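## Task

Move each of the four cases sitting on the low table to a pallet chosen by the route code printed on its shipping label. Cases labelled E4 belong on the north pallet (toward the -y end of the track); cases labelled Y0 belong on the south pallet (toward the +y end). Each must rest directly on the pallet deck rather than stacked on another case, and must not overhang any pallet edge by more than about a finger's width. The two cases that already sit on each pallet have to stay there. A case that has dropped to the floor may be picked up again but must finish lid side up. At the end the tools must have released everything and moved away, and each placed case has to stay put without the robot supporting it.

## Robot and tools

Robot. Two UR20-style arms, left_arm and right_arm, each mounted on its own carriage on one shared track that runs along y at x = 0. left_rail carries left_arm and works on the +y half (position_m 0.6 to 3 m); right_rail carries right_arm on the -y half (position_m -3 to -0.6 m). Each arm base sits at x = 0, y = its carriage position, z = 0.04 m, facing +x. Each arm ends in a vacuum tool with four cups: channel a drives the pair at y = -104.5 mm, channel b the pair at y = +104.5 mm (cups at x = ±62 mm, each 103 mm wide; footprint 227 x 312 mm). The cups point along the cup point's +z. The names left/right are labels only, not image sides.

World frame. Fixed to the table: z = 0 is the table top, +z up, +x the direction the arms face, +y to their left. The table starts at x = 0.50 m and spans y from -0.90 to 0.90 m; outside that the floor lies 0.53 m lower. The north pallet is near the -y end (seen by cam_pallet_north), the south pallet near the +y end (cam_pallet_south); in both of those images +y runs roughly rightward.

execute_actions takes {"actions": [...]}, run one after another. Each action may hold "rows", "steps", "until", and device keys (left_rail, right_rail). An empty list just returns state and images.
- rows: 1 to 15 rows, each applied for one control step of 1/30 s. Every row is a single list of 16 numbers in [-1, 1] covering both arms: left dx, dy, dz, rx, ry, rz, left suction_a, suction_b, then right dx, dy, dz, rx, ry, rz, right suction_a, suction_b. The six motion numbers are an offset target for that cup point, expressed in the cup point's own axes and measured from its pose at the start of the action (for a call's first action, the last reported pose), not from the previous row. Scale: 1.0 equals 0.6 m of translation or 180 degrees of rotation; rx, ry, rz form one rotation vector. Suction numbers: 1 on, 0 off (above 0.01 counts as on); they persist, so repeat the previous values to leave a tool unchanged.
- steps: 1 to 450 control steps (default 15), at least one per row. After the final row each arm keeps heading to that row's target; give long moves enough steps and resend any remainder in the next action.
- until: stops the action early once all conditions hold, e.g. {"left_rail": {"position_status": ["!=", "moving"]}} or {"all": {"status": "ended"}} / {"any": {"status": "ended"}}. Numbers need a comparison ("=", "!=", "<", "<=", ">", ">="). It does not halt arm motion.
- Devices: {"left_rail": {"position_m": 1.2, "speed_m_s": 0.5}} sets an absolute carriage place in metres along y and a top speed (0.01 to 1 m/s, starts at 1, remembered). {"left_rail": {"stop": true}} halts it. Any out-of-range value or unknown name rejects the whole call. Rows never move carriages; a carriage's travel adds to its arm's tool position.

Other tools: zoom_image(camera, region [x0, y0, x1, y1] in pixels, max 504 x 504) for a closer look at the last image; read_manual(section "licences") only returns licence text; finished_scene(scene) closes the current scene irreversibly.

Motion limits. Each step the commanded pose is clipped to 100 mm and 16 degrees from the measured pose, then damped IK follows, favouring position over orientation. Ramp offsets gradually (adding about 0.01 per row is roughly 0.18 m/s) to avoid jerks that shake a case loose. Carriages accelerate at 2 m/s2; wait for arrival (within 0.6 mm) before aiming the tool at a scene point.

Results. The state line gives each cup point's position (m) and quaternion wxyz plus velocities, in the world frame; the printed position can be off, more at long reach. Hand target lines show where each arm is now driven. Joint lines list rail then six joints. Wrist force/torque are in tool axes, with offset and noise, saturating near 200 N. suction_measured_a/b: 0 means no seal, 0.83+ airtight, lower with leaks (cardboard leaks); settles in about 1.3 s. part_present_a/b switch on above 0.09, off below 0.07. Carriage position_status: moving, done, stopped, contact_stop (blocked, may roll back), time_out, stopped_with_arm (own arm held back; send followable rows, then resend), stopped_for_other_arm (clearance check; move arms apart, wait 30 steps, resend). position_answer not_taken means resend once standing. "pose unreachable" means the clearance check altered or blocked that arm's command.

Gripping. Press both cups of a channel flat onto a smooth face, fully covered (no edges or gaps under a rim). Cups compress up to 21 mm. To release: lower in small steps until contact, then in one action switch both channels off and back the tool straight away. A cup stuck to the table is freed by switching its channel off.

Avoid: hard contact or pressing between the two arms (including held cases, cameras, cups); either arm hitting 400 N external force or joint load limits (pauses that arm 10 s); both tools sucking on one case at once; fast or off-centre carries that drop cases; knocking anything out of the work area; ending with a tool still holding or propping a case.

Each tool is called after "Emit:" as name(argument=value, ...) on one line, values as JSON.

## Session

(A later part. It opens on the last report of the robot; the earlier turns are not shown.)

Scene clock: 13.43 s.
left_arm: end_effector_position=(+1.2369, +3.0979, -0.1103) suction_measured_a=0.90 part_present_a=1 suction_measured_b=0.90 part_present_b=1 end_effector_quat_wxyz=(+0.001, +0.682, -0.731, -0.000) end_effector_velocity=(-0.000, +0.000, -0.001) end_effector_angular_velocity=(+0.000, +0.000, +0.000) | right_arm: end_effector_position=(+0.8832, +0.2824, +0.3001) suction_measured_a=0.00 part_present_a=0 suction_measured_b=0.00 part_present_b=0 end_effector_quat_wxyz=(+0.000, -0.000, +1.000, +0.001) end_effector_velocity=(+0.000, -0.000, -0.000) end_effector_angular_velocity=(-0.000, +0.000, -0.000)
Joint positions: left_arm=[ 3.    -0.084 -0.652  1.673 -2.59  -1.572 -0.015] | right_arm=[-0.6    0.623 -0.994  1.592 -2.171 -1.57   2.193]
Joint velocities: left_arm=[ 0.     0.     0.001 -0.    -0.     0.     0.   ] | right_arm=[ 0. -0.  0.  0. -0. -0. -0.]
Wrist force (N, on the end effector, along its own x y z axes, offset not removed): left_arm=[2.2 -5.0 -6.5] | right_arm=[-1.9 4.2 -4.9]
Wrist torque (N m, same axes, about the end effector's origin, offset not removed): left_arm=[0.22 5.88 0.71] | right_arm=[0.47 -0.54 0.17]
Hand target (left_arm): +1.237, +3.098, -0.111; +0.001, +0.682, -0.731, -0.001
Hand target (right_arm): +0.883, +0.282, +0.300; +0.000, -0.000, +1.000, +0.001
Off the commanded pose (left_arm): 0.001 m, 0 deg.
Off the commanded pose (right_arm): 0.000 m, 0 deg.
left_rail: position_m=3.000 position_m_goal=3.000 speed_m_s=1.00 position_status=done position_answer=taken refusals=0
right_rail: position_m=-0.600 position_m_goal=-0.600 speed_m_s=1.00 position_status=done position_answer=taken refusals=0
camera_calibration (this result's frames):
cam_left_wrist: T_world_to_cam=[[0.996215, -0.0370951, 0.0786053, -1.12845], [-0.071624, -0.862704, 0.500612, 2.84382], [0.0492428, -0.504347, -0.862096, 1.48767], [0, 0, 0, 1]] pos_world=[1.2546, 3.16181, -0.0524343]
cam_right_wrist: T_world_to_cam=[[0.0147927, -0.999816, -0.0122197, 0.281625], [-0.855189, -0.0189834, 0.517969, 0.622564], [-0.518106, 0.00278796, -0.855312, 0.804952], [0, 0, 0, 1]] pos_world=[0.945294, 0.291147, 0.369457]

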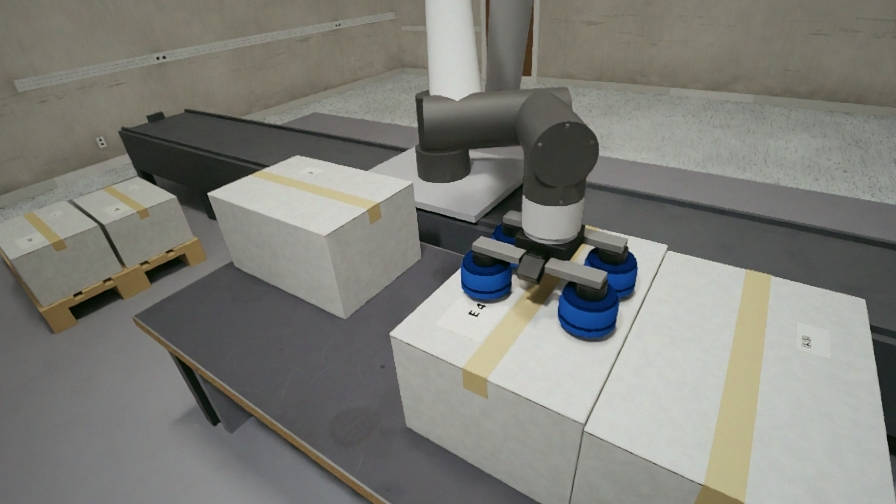

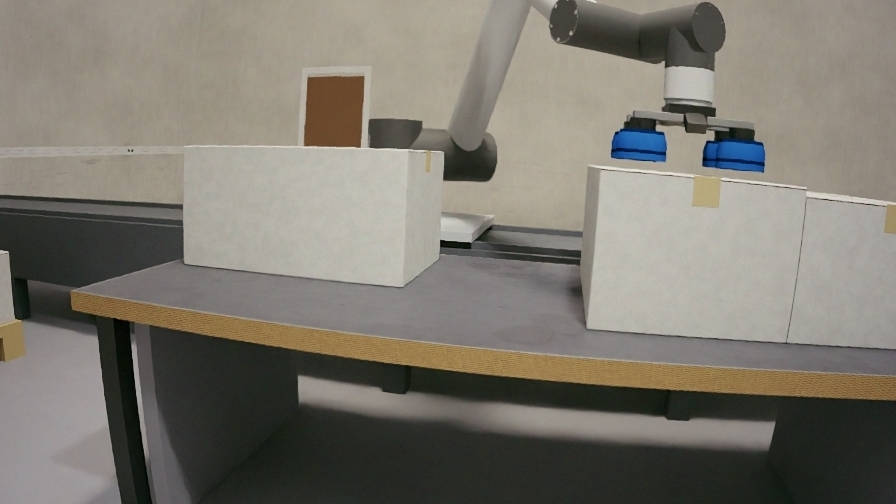

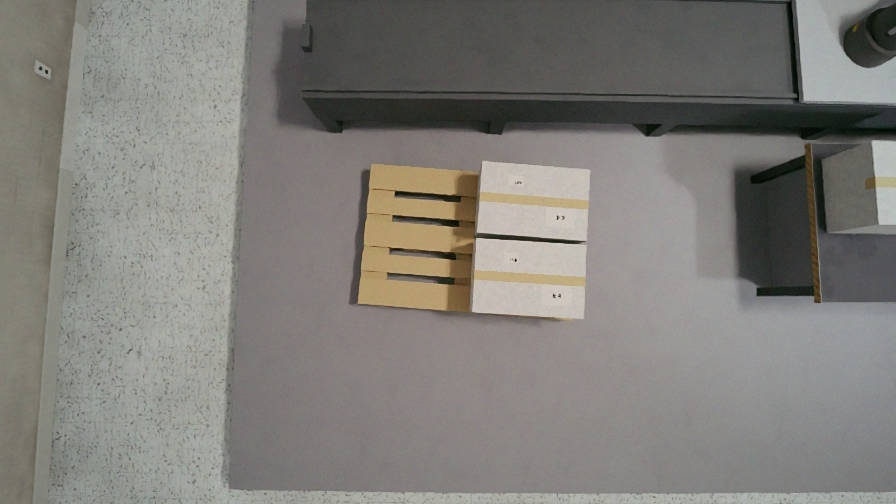

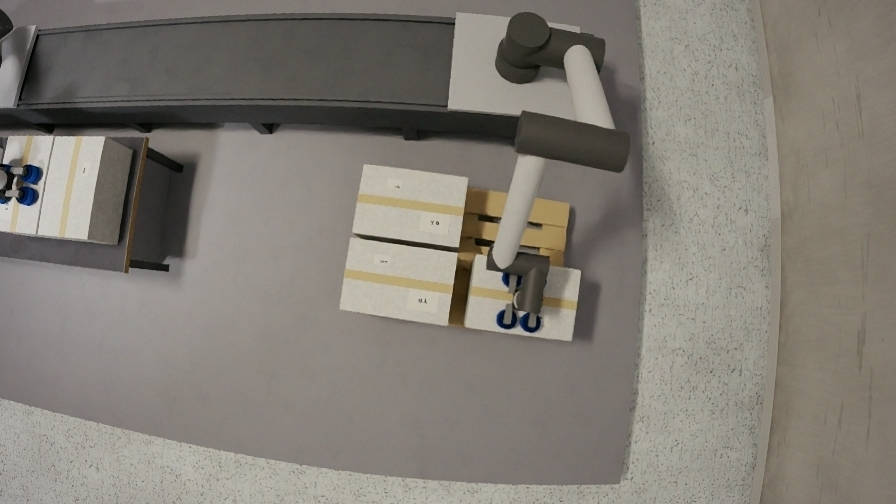

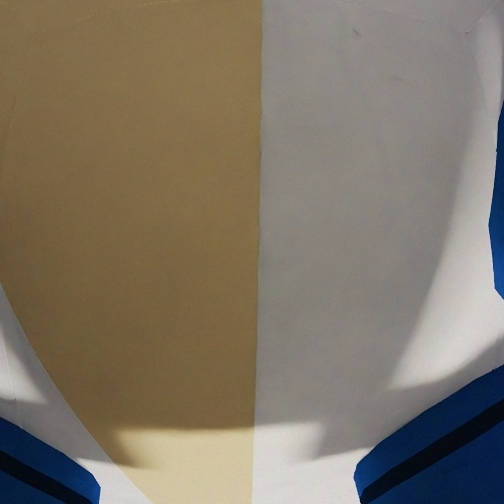

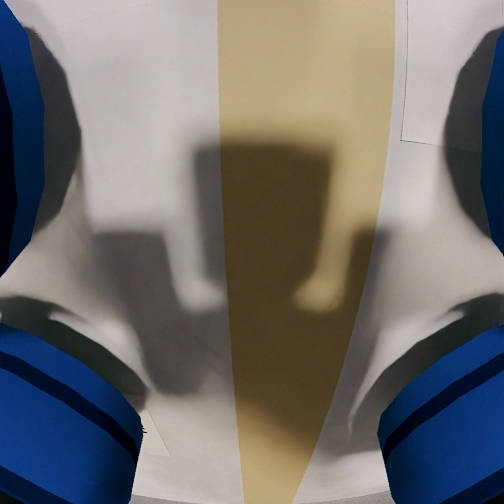

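Emit:
execute_actions(actions=[{"rows":[[0.02,0,0,0,0,0,1,1,0,-0.008,0.005,0,0,0,0,0],[0.04,-0.013,0.005,0,0,0,1,1,0,-0.008,0.01,0,0,0,0,0],[0.07,-0.013,0.01,0,0,0,1,1,0,-0.008,0.015,0,0,0,0,0],[0.09,-0.013,0.015,0,0,0,1,1,0,-0.008,0.02,0,0,0,0,0],[0.09,-0.013,0.02,0,0,0,1,1,0,-0.008,0.025,0,0,0,1,1],[0.09,-0.013,0.025,0,0,0,1,1,0,-0.008,0.03,0,0,0,1,1],[0.09,-0.013,0.03,0,0,0,1,1,0,-0.008,0.035,0,0,0,1,1],[0.09,-0.013,0.035,0,0,0,1,1,0,-0.008,0.04,0,0,0,1,1],[0.09,-0.013,0.04,0,0,0,1,1,0,-0.008,0.045,0,0,0,1,1],[0.09,-0.013,0.046,0,0,0,1,1,0,-0.008,0.05,0,0,0,1,1],[0.09,-0.013,0.052,0,0,0,1,1,0,-0.008,0.055,0,0,0,1,1]],"steps":26}])

Emit:
execute_actions(actions=[{"rows":[[0,0,0.002,0,0,0,1,1,0,-0.005,-0.01,0,0,0,1,1],[0,0,0.0035,0,0,0,1,1,0,-0.01,-0.03,0,0,0,1,1],[0,0,0.0035,0,0,0,1,1,0,-0.02,-0.06,0,0,0,1,1],[0,0,0.0035,0,0,0,1,1,0,-0.04,-0.1,0,0,0,1,1],[0,0,0.0035,0,0,0,1,1,0,-0.3,-0.58,0,0,0,1,1]],"steps":33}])

Scene clock: 14.97 s.
left_arm: end_effector_position=(+1.2410, +3.0436, -0.1414) suction_measured_a=0.90 part_present_a=1 suction_measured_b=0.90 part_present_b=1 end_effector_quat_wxyz=(+0.001, +0.682, -0.731, -0.000) end_effector_velocity=(+0.000, -0.000, -0.000) end_effector_angular_velocity=(-0.000, -0.000, -0.000) | right_arm: end_effector_position=(+0.8833, +0.2775, +0.2671) suction_measured_a=0.93 part_present_a=1 suction_measured_b=0.93 part_present_b=1 end_effector_quat_wxyz=(+0.000, -0.000, +1.000, +0.001) end_effector_velocity=(+0.000, +0.000, -0.000) end_effector_angular_velocity=(+0.000, -0.000, -0.000)
Joint positions: left_arm=[ 3.    -0.127 -0.621  1.666 -2.614 -1.572 -0.059] | right_arm=[-0.6    0.62  -0.975  1.614 -2.212 -1.57   2.19 ]
Joint velocities: left_arm=[ 0. -0.  0. -0. -0. -0. -0.] | right_arm=[ 0. -0.  0.  0. -0.  0.  0.]
Wrist force (N, on the end effector, along its own x y z axes, offset not removed): left_arm=[1.1 -4.5 -6.9] | right_arm=[0.0 2.7 26.8]
Wrist torque (N m, same axes, about the end effector's origin, offset not removed): left_arm=[0.27 6.11 0.63] | right_arm=[0.18 1.87 0.55]
Hand target (left_arm): +1.241, +3.044, -0.141; +0.001, +0.682, -0.731, -0.000
Hand target (right_arm): +0.883, +0.278, +0.267; +0.000, -0.000, +1.000, +0.001
Off the commanded pose (left_arm): 0.000 m, 0 deg.
Off the commanded pose (right_arm): 0.000 m, 0 deg.
left_rail: position_m=3.000 position_m_goal=3.000 speed_m_s=1.00 position_status=done position_answer=taken refusals=0
right_rail: position_m=-0.600 position_m_goal=-0.600 speed_m_s=1.00 position_status=done position_answer=taken refusals=0
camera_calibration (this result's frames):
cam_left_wrist: T_world_to_cam=[[0.996215, -0.0370433, 0.0786406, -1.13225], [-0.0715937, -0.862739, 0.500555, 2.81288], [0.0493041, -0.50429, -0.862125, 1.43304], [0, 0, 0, 1]] pos_world=[1.2587, 3.10751, -0.0835004]
cam_right_wrist: T_world_to_cam=[[0.0147743, -0.999817, -0.0121892, 0.276359], [-0.855181, -0.018952, 0.517983, 0.639618], [-0.518119, 0.00277112, -0.855304, 0.776795], [0, 0, 0, 1]] pos_world=[0.945378, 0.286277, 0.336453]

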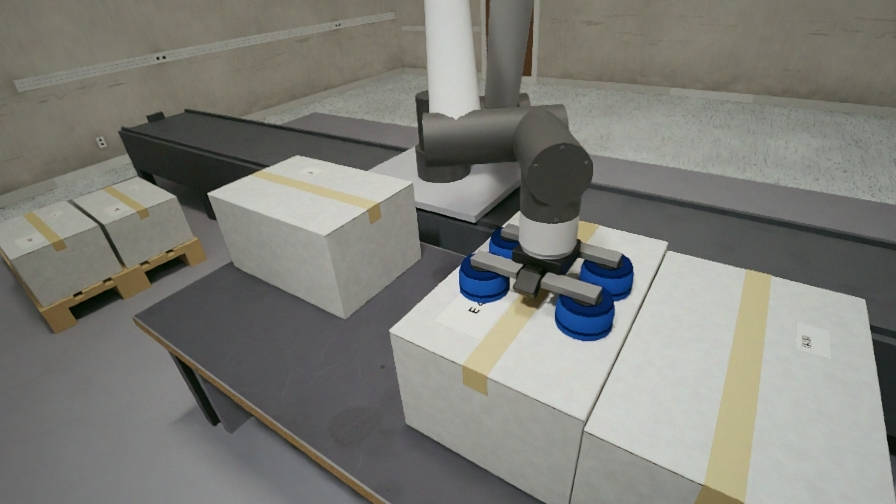

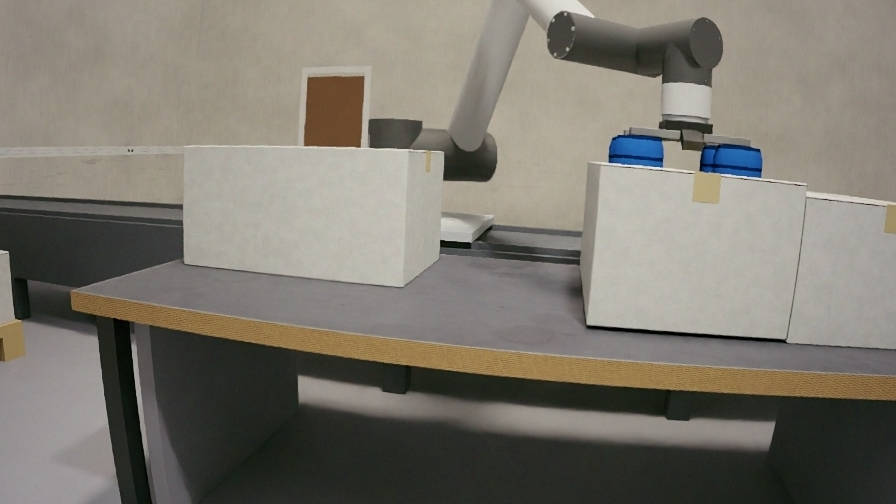

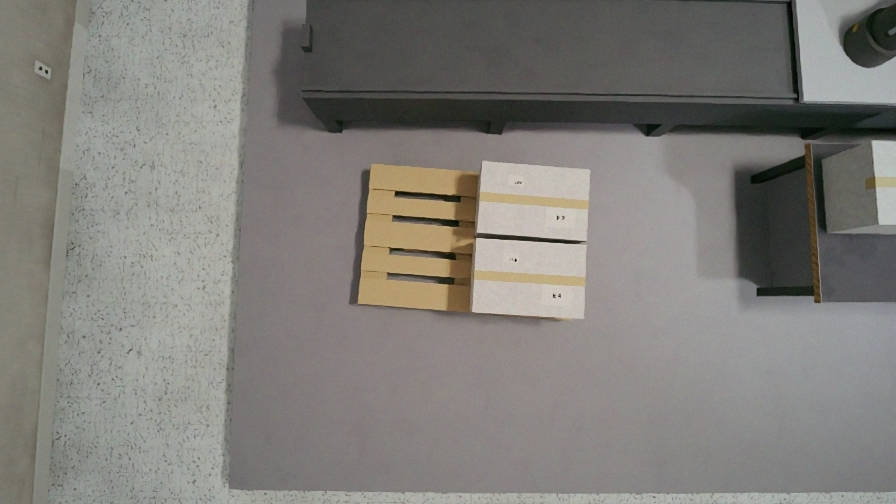

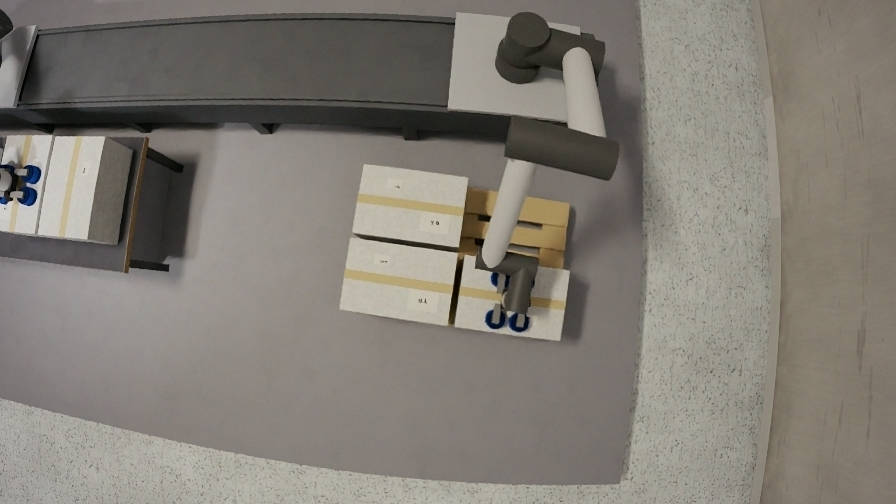

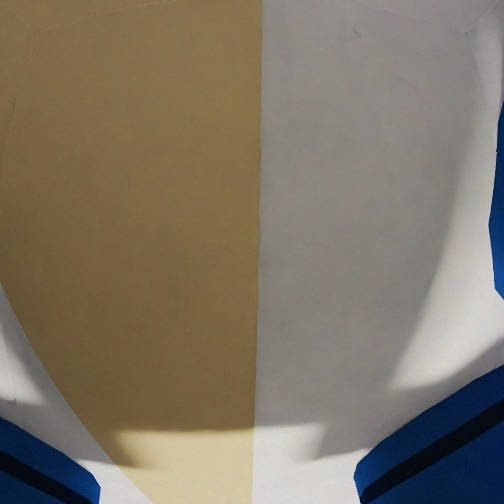

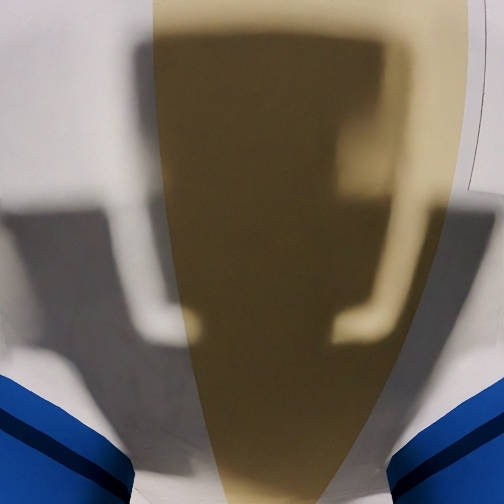

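Scene clock: 16.07 s.
left_arm: end_effector_position=(+1.2410, +3.0436, -0.1435) suction_measured_a=0.90 part_present_a=1 suction_measured_b=0.90 part_present_b=1 end_effector_quat_wxyz=(+0.001, +0.682, -0.731, -0.000) end_effector_velocity=(-0.000, +0.000, -0.000) end_effector_angular_velocity=(+0.000, +0.000, -0.000) | right_arm: end_effector_position=(+0.8830, +0.0977, +0.6144) suction_measured_a=0.93 part_present_a=1 suction_measured_b=0.93 part_present_b=1 end_effector_quat_wxyz=(+0.000, -0.000, +1.000, +0.001) end_effector_velocity=(+0.000, -0.003, +0.006) end_effector_angular_velocity=(-0.000, +0.000, +0.000)
Joint positions: left_arm=[ 3.    -0.127 -0.619  1.666 -2.616 -1.572 -0.059] | right_arm=[-0.6    0.489 -1.281  1.558 -1.85  -1.569  2.059]
Joint velocities: left_arm=[ 0.  0.  0.  0. -0. -0.  0.] | right_arm=[ 0.    -0.002 -0.004 -0.003  0.007 -0.    -0.003]
Wrist force (N, on the end effector, along its own x y z axes, offset not removed): left_arm=[-0.3 -5.6 -5.4] | right_arm=[2.5 9.7 23.0]
Wrist torque (N m, same axes, about the end effector's origin, offset not removed): left_arm=[0.03 6.19 0.58] | right_arm=[0.66 2.05 0.24]
Hand target (left_arm): +1.241, +3.044, -0.143; +0.001, +0.682, -0.731, -0.000
Hand target (right_arm): +0.883, +0.097, +0.615; +0.001, -0.000, +1.000, +0.001
Off the commanded pose (left_arm): 0.000 m, 0 deg.
Off the commanded pose (right_arm): 0.001 m, 0 deg.
left_rail: position_m=3.000 position_m_goal=3.000 speed_m_s=1.00 position_status=done position_answer=taken refusals=0
right_rail: position_m=-0.600 position_m_goal=-0.600 speed_m_s=1.00 position_status=done position_answer=taken refusals=0
camera_calibration (this result's frames):
cam_left_wrist: T_world_to_cam=[[0.996214, -0.0370435, 0.0786421, -1.13209], [-0.0715946, -0.862739, 0.500555, 2.81392], [0.0493053, -0.50429, -0.862125, 1.43123], [0, 0, 0, 1]] pos_world=[1.2587, 3.1075, -0.0855976]
cam_right_wrist: T_world_to_cam=[[0.0147768, -0.999818, -0.0120496, 0.100703], [-0.855183, -0.0188818, 0.517982, 0.456104], [-0.518115, 0.00265047, -0.855307, 1.07426], [0, 0, 0, 1]] pos_world=[0.945153, 0.106449, 0.683778]

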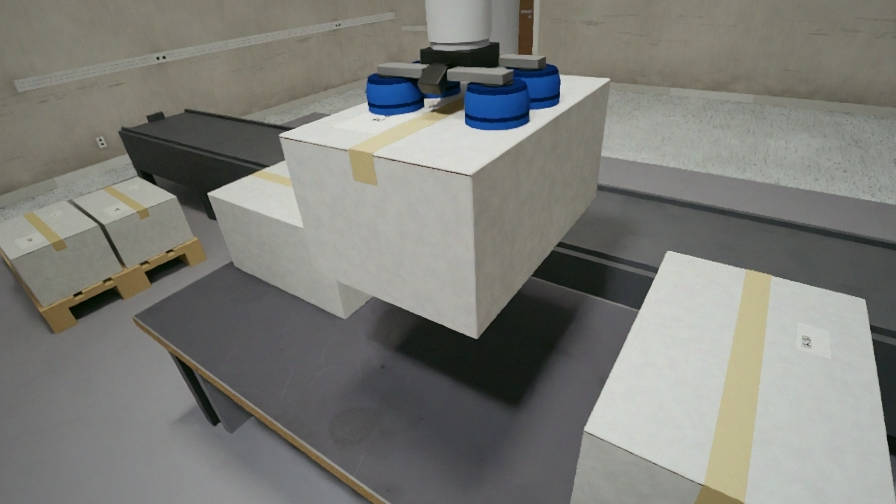

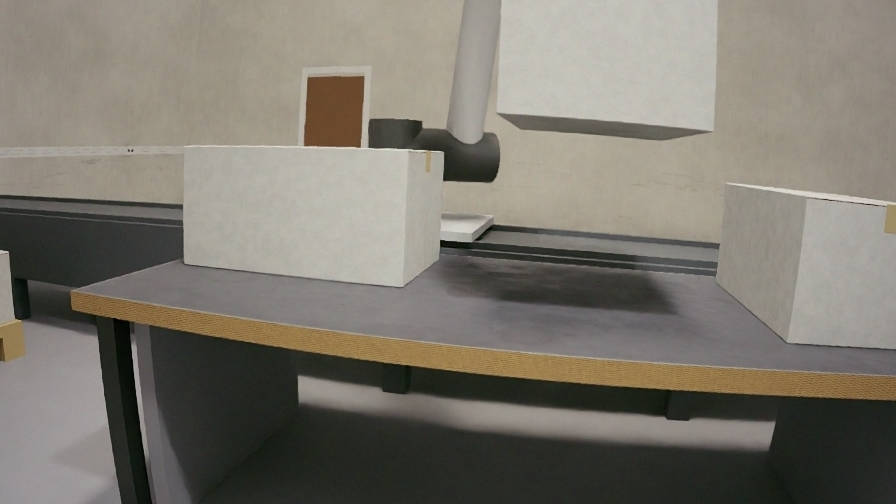

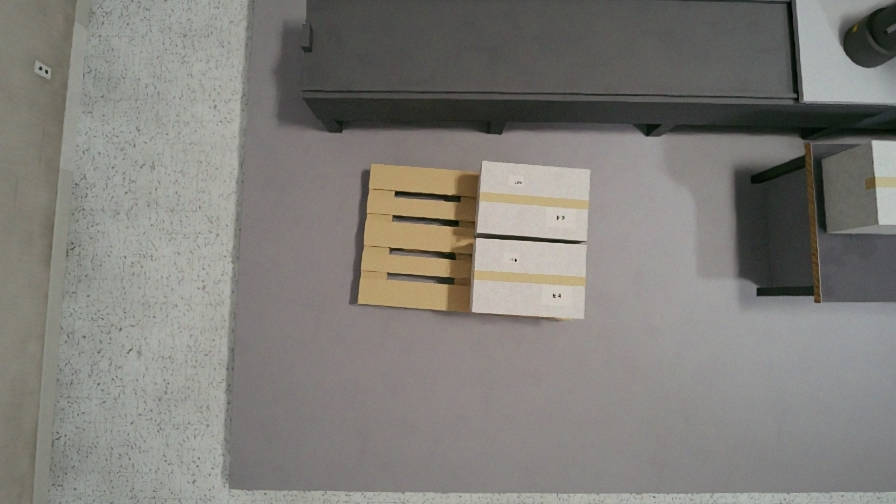

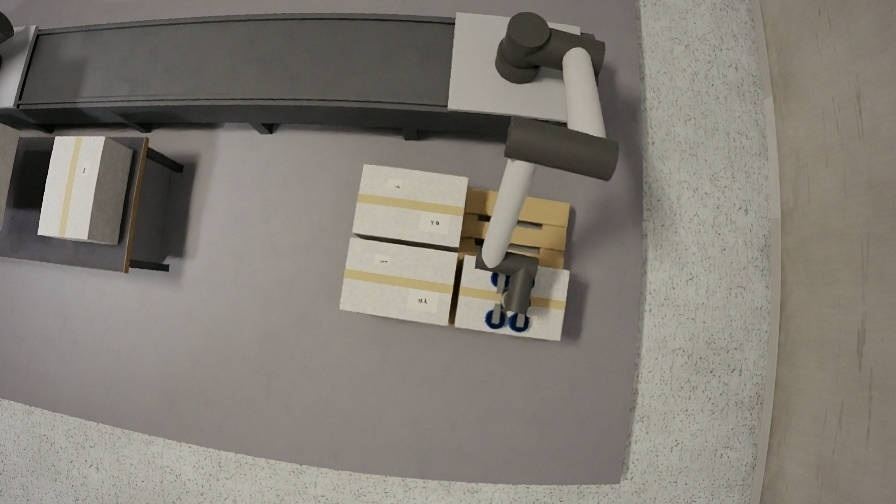

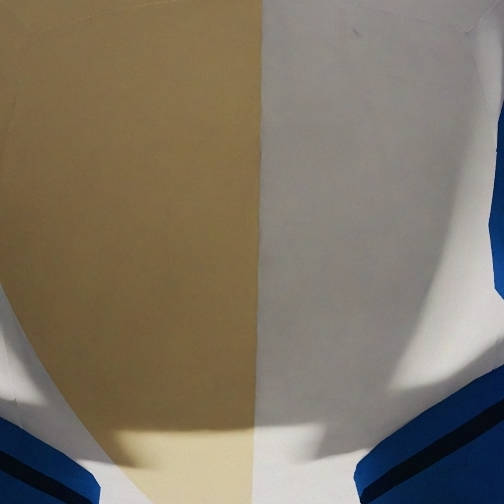

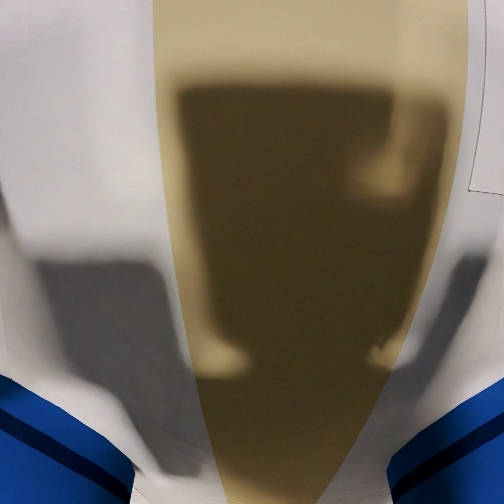

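C contact expected ≈ -0.127.

Emit:
execute_actions(actions=[{"rows":[[0,0,0.003,0,0,0,1,1,0,0,0,0,0,0,1,1]],"steps":9,"right_rail":{"position_m":-3}}])

Scene clock: 16.57 s.
left_arm: end_effector_position=(+1.2410, +3.0436, -0.1452) suction_measured_a=0.90 part_present_a=1 suction_measured_b=0.90 part_present_b=1 end_effector_quat_wxyz=(+0.001, +0.682, -0.731, -0.000) end_effector_velocity=(+0.000, -0.000, -0.001) end_effector_angular_velocity=(-0.000, -0.000, +0.000) | right_arm: end_effector_position=(+0.8831, +0.0276, +0.6147) suction_measured_a=0.93 part_present_a=1 suction_measured_b=0.93 part_present_b=1 end_effector_quat_wxyz=(+0.000, -0.000, +1.000, +0.001) end_effector_velocity=(+0.000, -0.528, -0.001) end_effector_angular_velocity=(-0.001, -0.000, -0.001)
Joint positions: left_arm=[ 3.    -0.127 -0.617  1.665 -2.617 -1.572 -0.059] | right_arm=[-0.67   0.489 -1.281  1.558 -1.85  -1.569  2.059]
Joint velocities: left_arm=[ 0.    -0.     0.001 -0.    -0.001  0.    -0.   ] | right_arm=[-0.527  0.     0.     0.001 -0.001 -0.001  0.001]
Wrist force (N, on the end effector, along its own x y z axes, offset not removed): left_arm=[0.1 -5.1 -6.9] | right_arm=[1.4 39.6 25.9]
Wrist torque (N m, same axes, about the end effector's origin, offset not removed): left_arm=[0.12 6.39 0.62] | right_arm=[-3.13 2.21 -0.20]
Hand target (left_arm): +1.241, +3.044, -0.145; +0.001, +0.682, -0.731, -0.000
Hand target (right_arm): +0.883, -0.002, +0.614; +0.000, -0.000, +1.000, +0.001
Off the commanded pose (left_arm): 0.000 m, 0 deg.
Off the commanded pose (right_arm): 0.000 m, 0 deg.
left_rail: position_m=3.000 position_m_goal=3.000 speed_m_s=1.00 position_status=done position_answer=taken refusals=0
right_rail: position_m=-0.670 position_m_goal=-3.000 speed_m_s=1.00 position_status=moving position_answer=taken refusals=0
camera_calibration (this result's frames):
cam_left_wrist: T_world_to_cam=[[0.996216, -0.0370443, 0.0786268, -1.13194], [-0.0715873, -0.862742, 0.500551, 2.81478], [0.0492921, -0.504285, -0.862129, 1.42975], [0, 0, 0, 1]] pos_world=[1.25869, 3.1075, -0.0873076]
cam_right_wrist: T_world_to_cam=[[0.0148728, -0.999814, -0.0122895, 0.0307273], [-0.85524, -0.0190879, 0.517881, 0.454787], [-0.518019, 0.0028081, -0.855364, 1.07463], [0, 0, 0, 1]] pos_world=[0.945174, 0.0363849, 0.684053]

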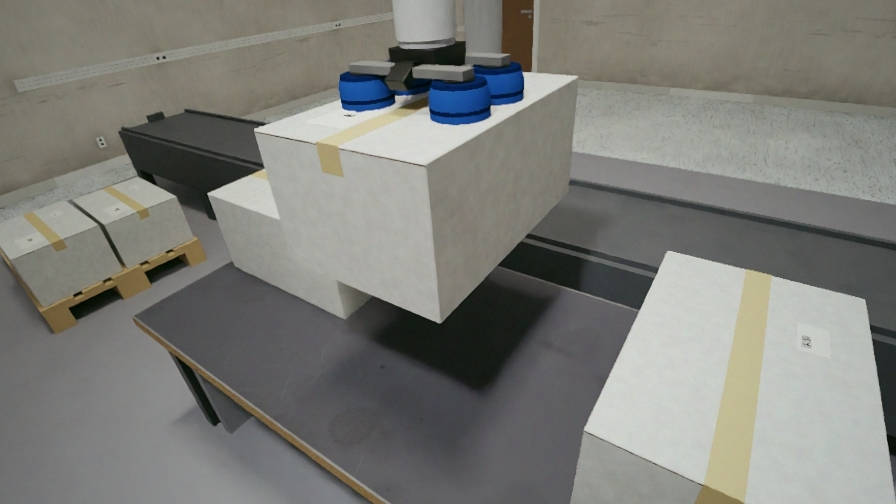

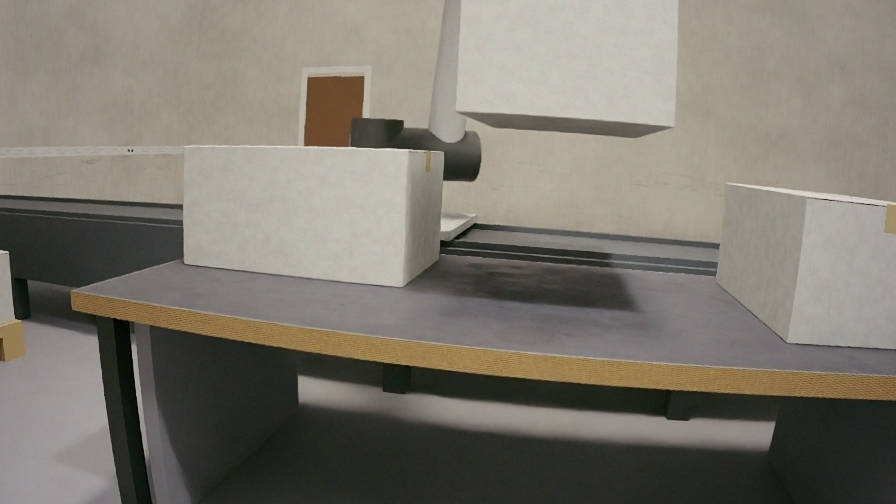

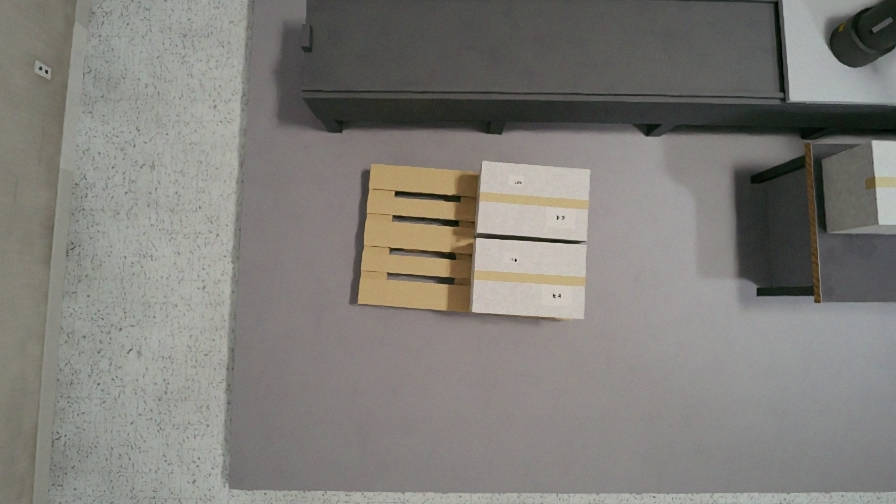

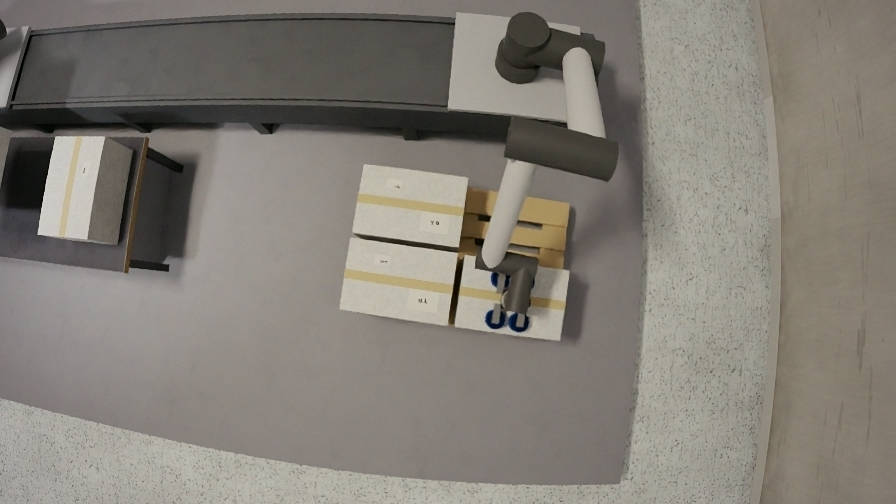

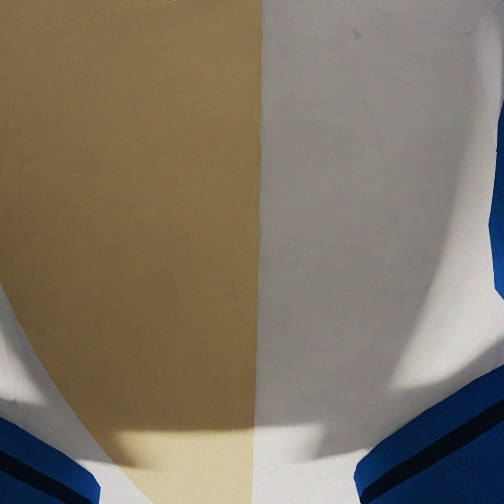

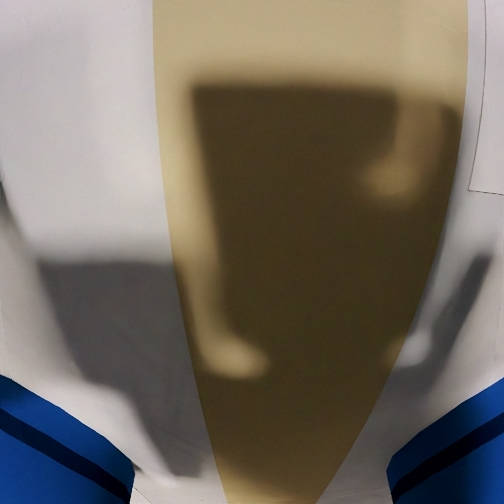

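Emit:
execute_actions(actions=[{"rows":[[0,0,0.003,0,0,0,1,1,0,0,0,0,0,0,1,1]],"steps":9}])

Scene clock: 16.97 s.
left_arm: end_effector_position=(+1.2411, +3.0436, -0.1468) suction_measured_a=0.90 part_present_a=1 suction_measured_b=0.90 part_present_b=1 end_effector_quat_wxyz=(+0.001, +0.682, -0.731, -0.000) end_effector_velocity=(+0.000, -0.000, -0.001) end_effector_angular_velocity=(-0.000, -0.000, +0.000) | right_arm: end_effector_position=(+0.8831, -0.3180, +0.6145) suction_measured_a=0.93 part_present_a=1 suction_measured_b=0.93 part_present_b=1 end_effector_quat_wxyz=(+0.001, -0.000, +1.000, +0.001) end_effector_velocity=(-0.000, -1.000, +0.000) end_effector_angular_velocity=(+0.001, +0.001, +0.000)
Joint positions: left_arm=[ 3.    -0.127 -0.615  1.665 -2.619 -1.572 -0.059] | right_arm=[-1.016  0.489 -1.281  1.558 -1.85  -1.57   2.059]
Joint velocities: left_arm=[ 0.     0.     0.001 -0.    -0.001  0.    -0.   ] | right_arm=[-1.001 -0.    -0.     0.    -0.     0.001  0.   ]
Wrist force (N, on the end effector, along its own x y z axes, offset not removed): left_arm=[4.5 -1.5 -26.1] | right_arm=[2.1 2.5 28.5]
Wrist torque (N m, same axes, about the end effector's origin, offset not removed): left_arm=[1.43 1.51 -0.55] | right_arm=[0.08 1.46 0.37]
Hand target (left_arm): +1.241, +3.044, -0.147; +0.001, +0.682, -0.731, -0.000
Hand target (right_arm): +0.883, -0.369, +0.615; +0.000, -0.000, +1.000, +0.001
Off the commanded pose (left_arm): 0.000 m, 0 deg.
Off the commanded pose (right_arm): 0.000 m, 0 deg.
left_rail: position_m=3.000 position_m_goal=3.000 speed_m_s=1.00 position_status=done position_answer=taken refusals=0
right_rail: position_m=-1.016 position_m_goal=-3.000 speed_m_s=1.00 position_status=moving position_answer=taken refusals=0
camera_calibration (this result's frames):
cam_left_wrist: T_world_to_cam=[[0.996202, -0.0370373, 0.0788015, -1.13188], [-0.0716666, -0.862768, 0.500495, 2.81576], [0.0494505, -0.504241, -0.862146, 1.42805], [0, 0, 0, 1]] pos_world=[1.25876, 3.10751, -0.0888859]
cam_right_wrist: T_world_to_cam=[[0.0147731, -0.999821, -0.0118588, -0.315019], [-0.855301, -0.0187792, 0.517791, 0.448514], [-0.517921, 0.00249342, -0.855425, 1.07536], [0, 0, 0, 1]] pos_world=[0.945222, -0.309221, 0.683921]

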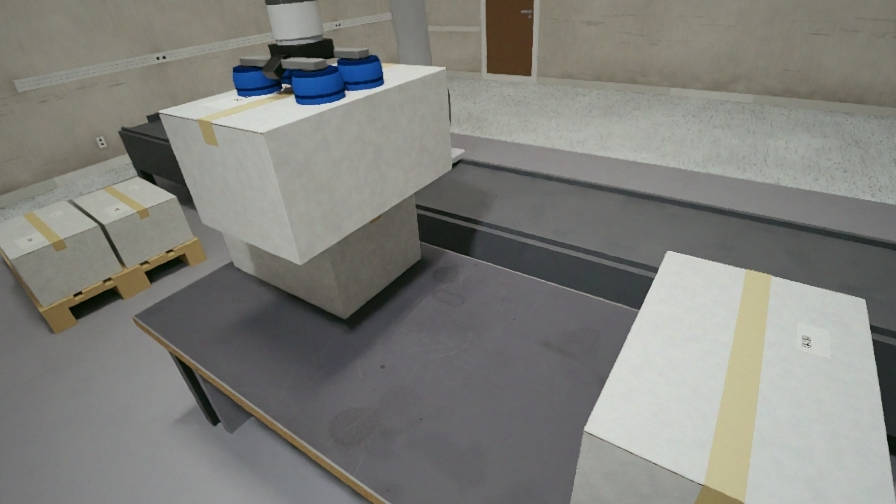

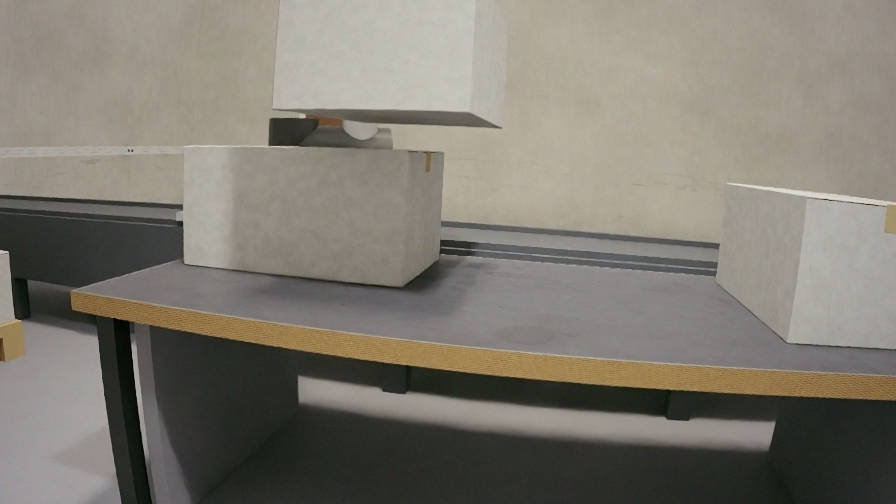

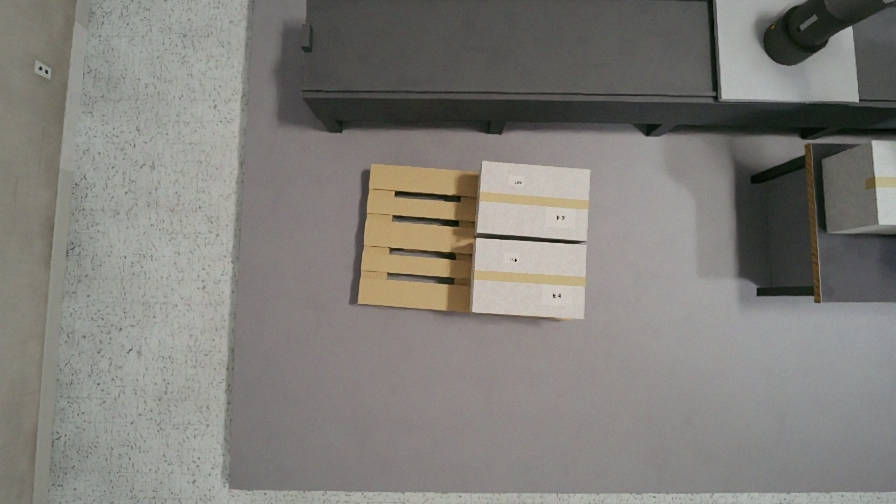

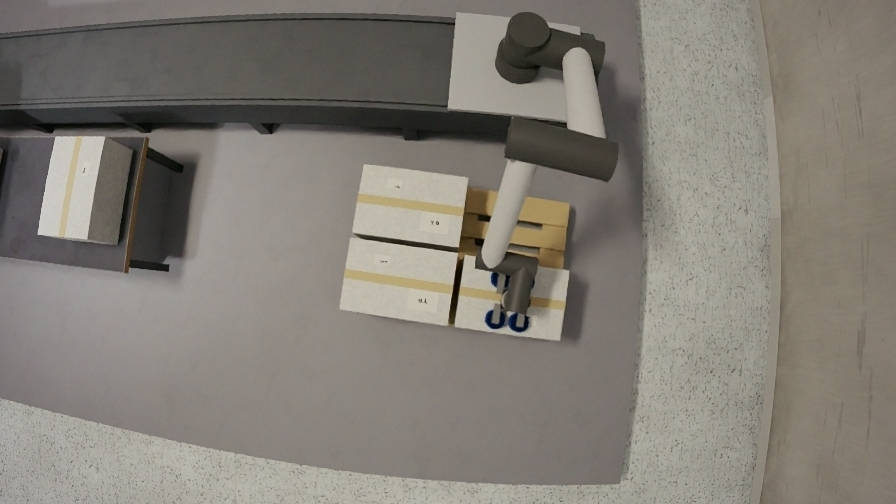

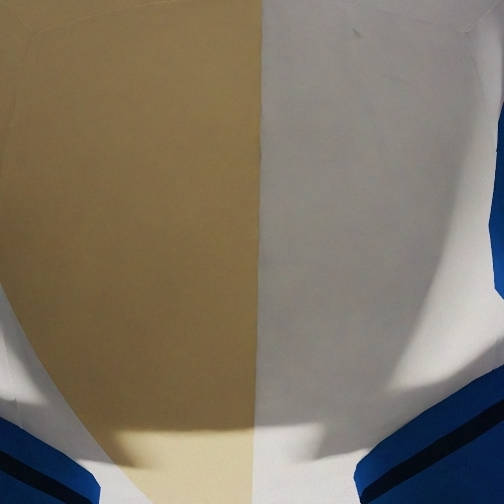

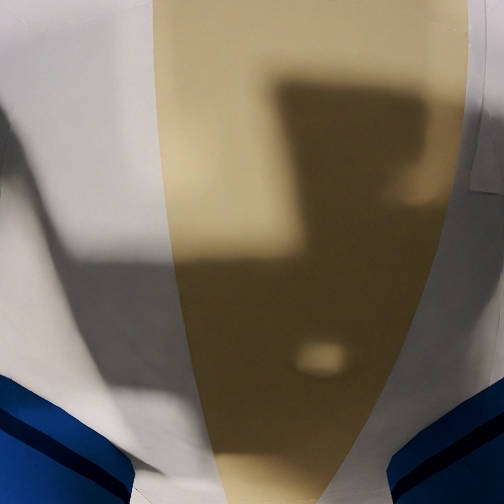

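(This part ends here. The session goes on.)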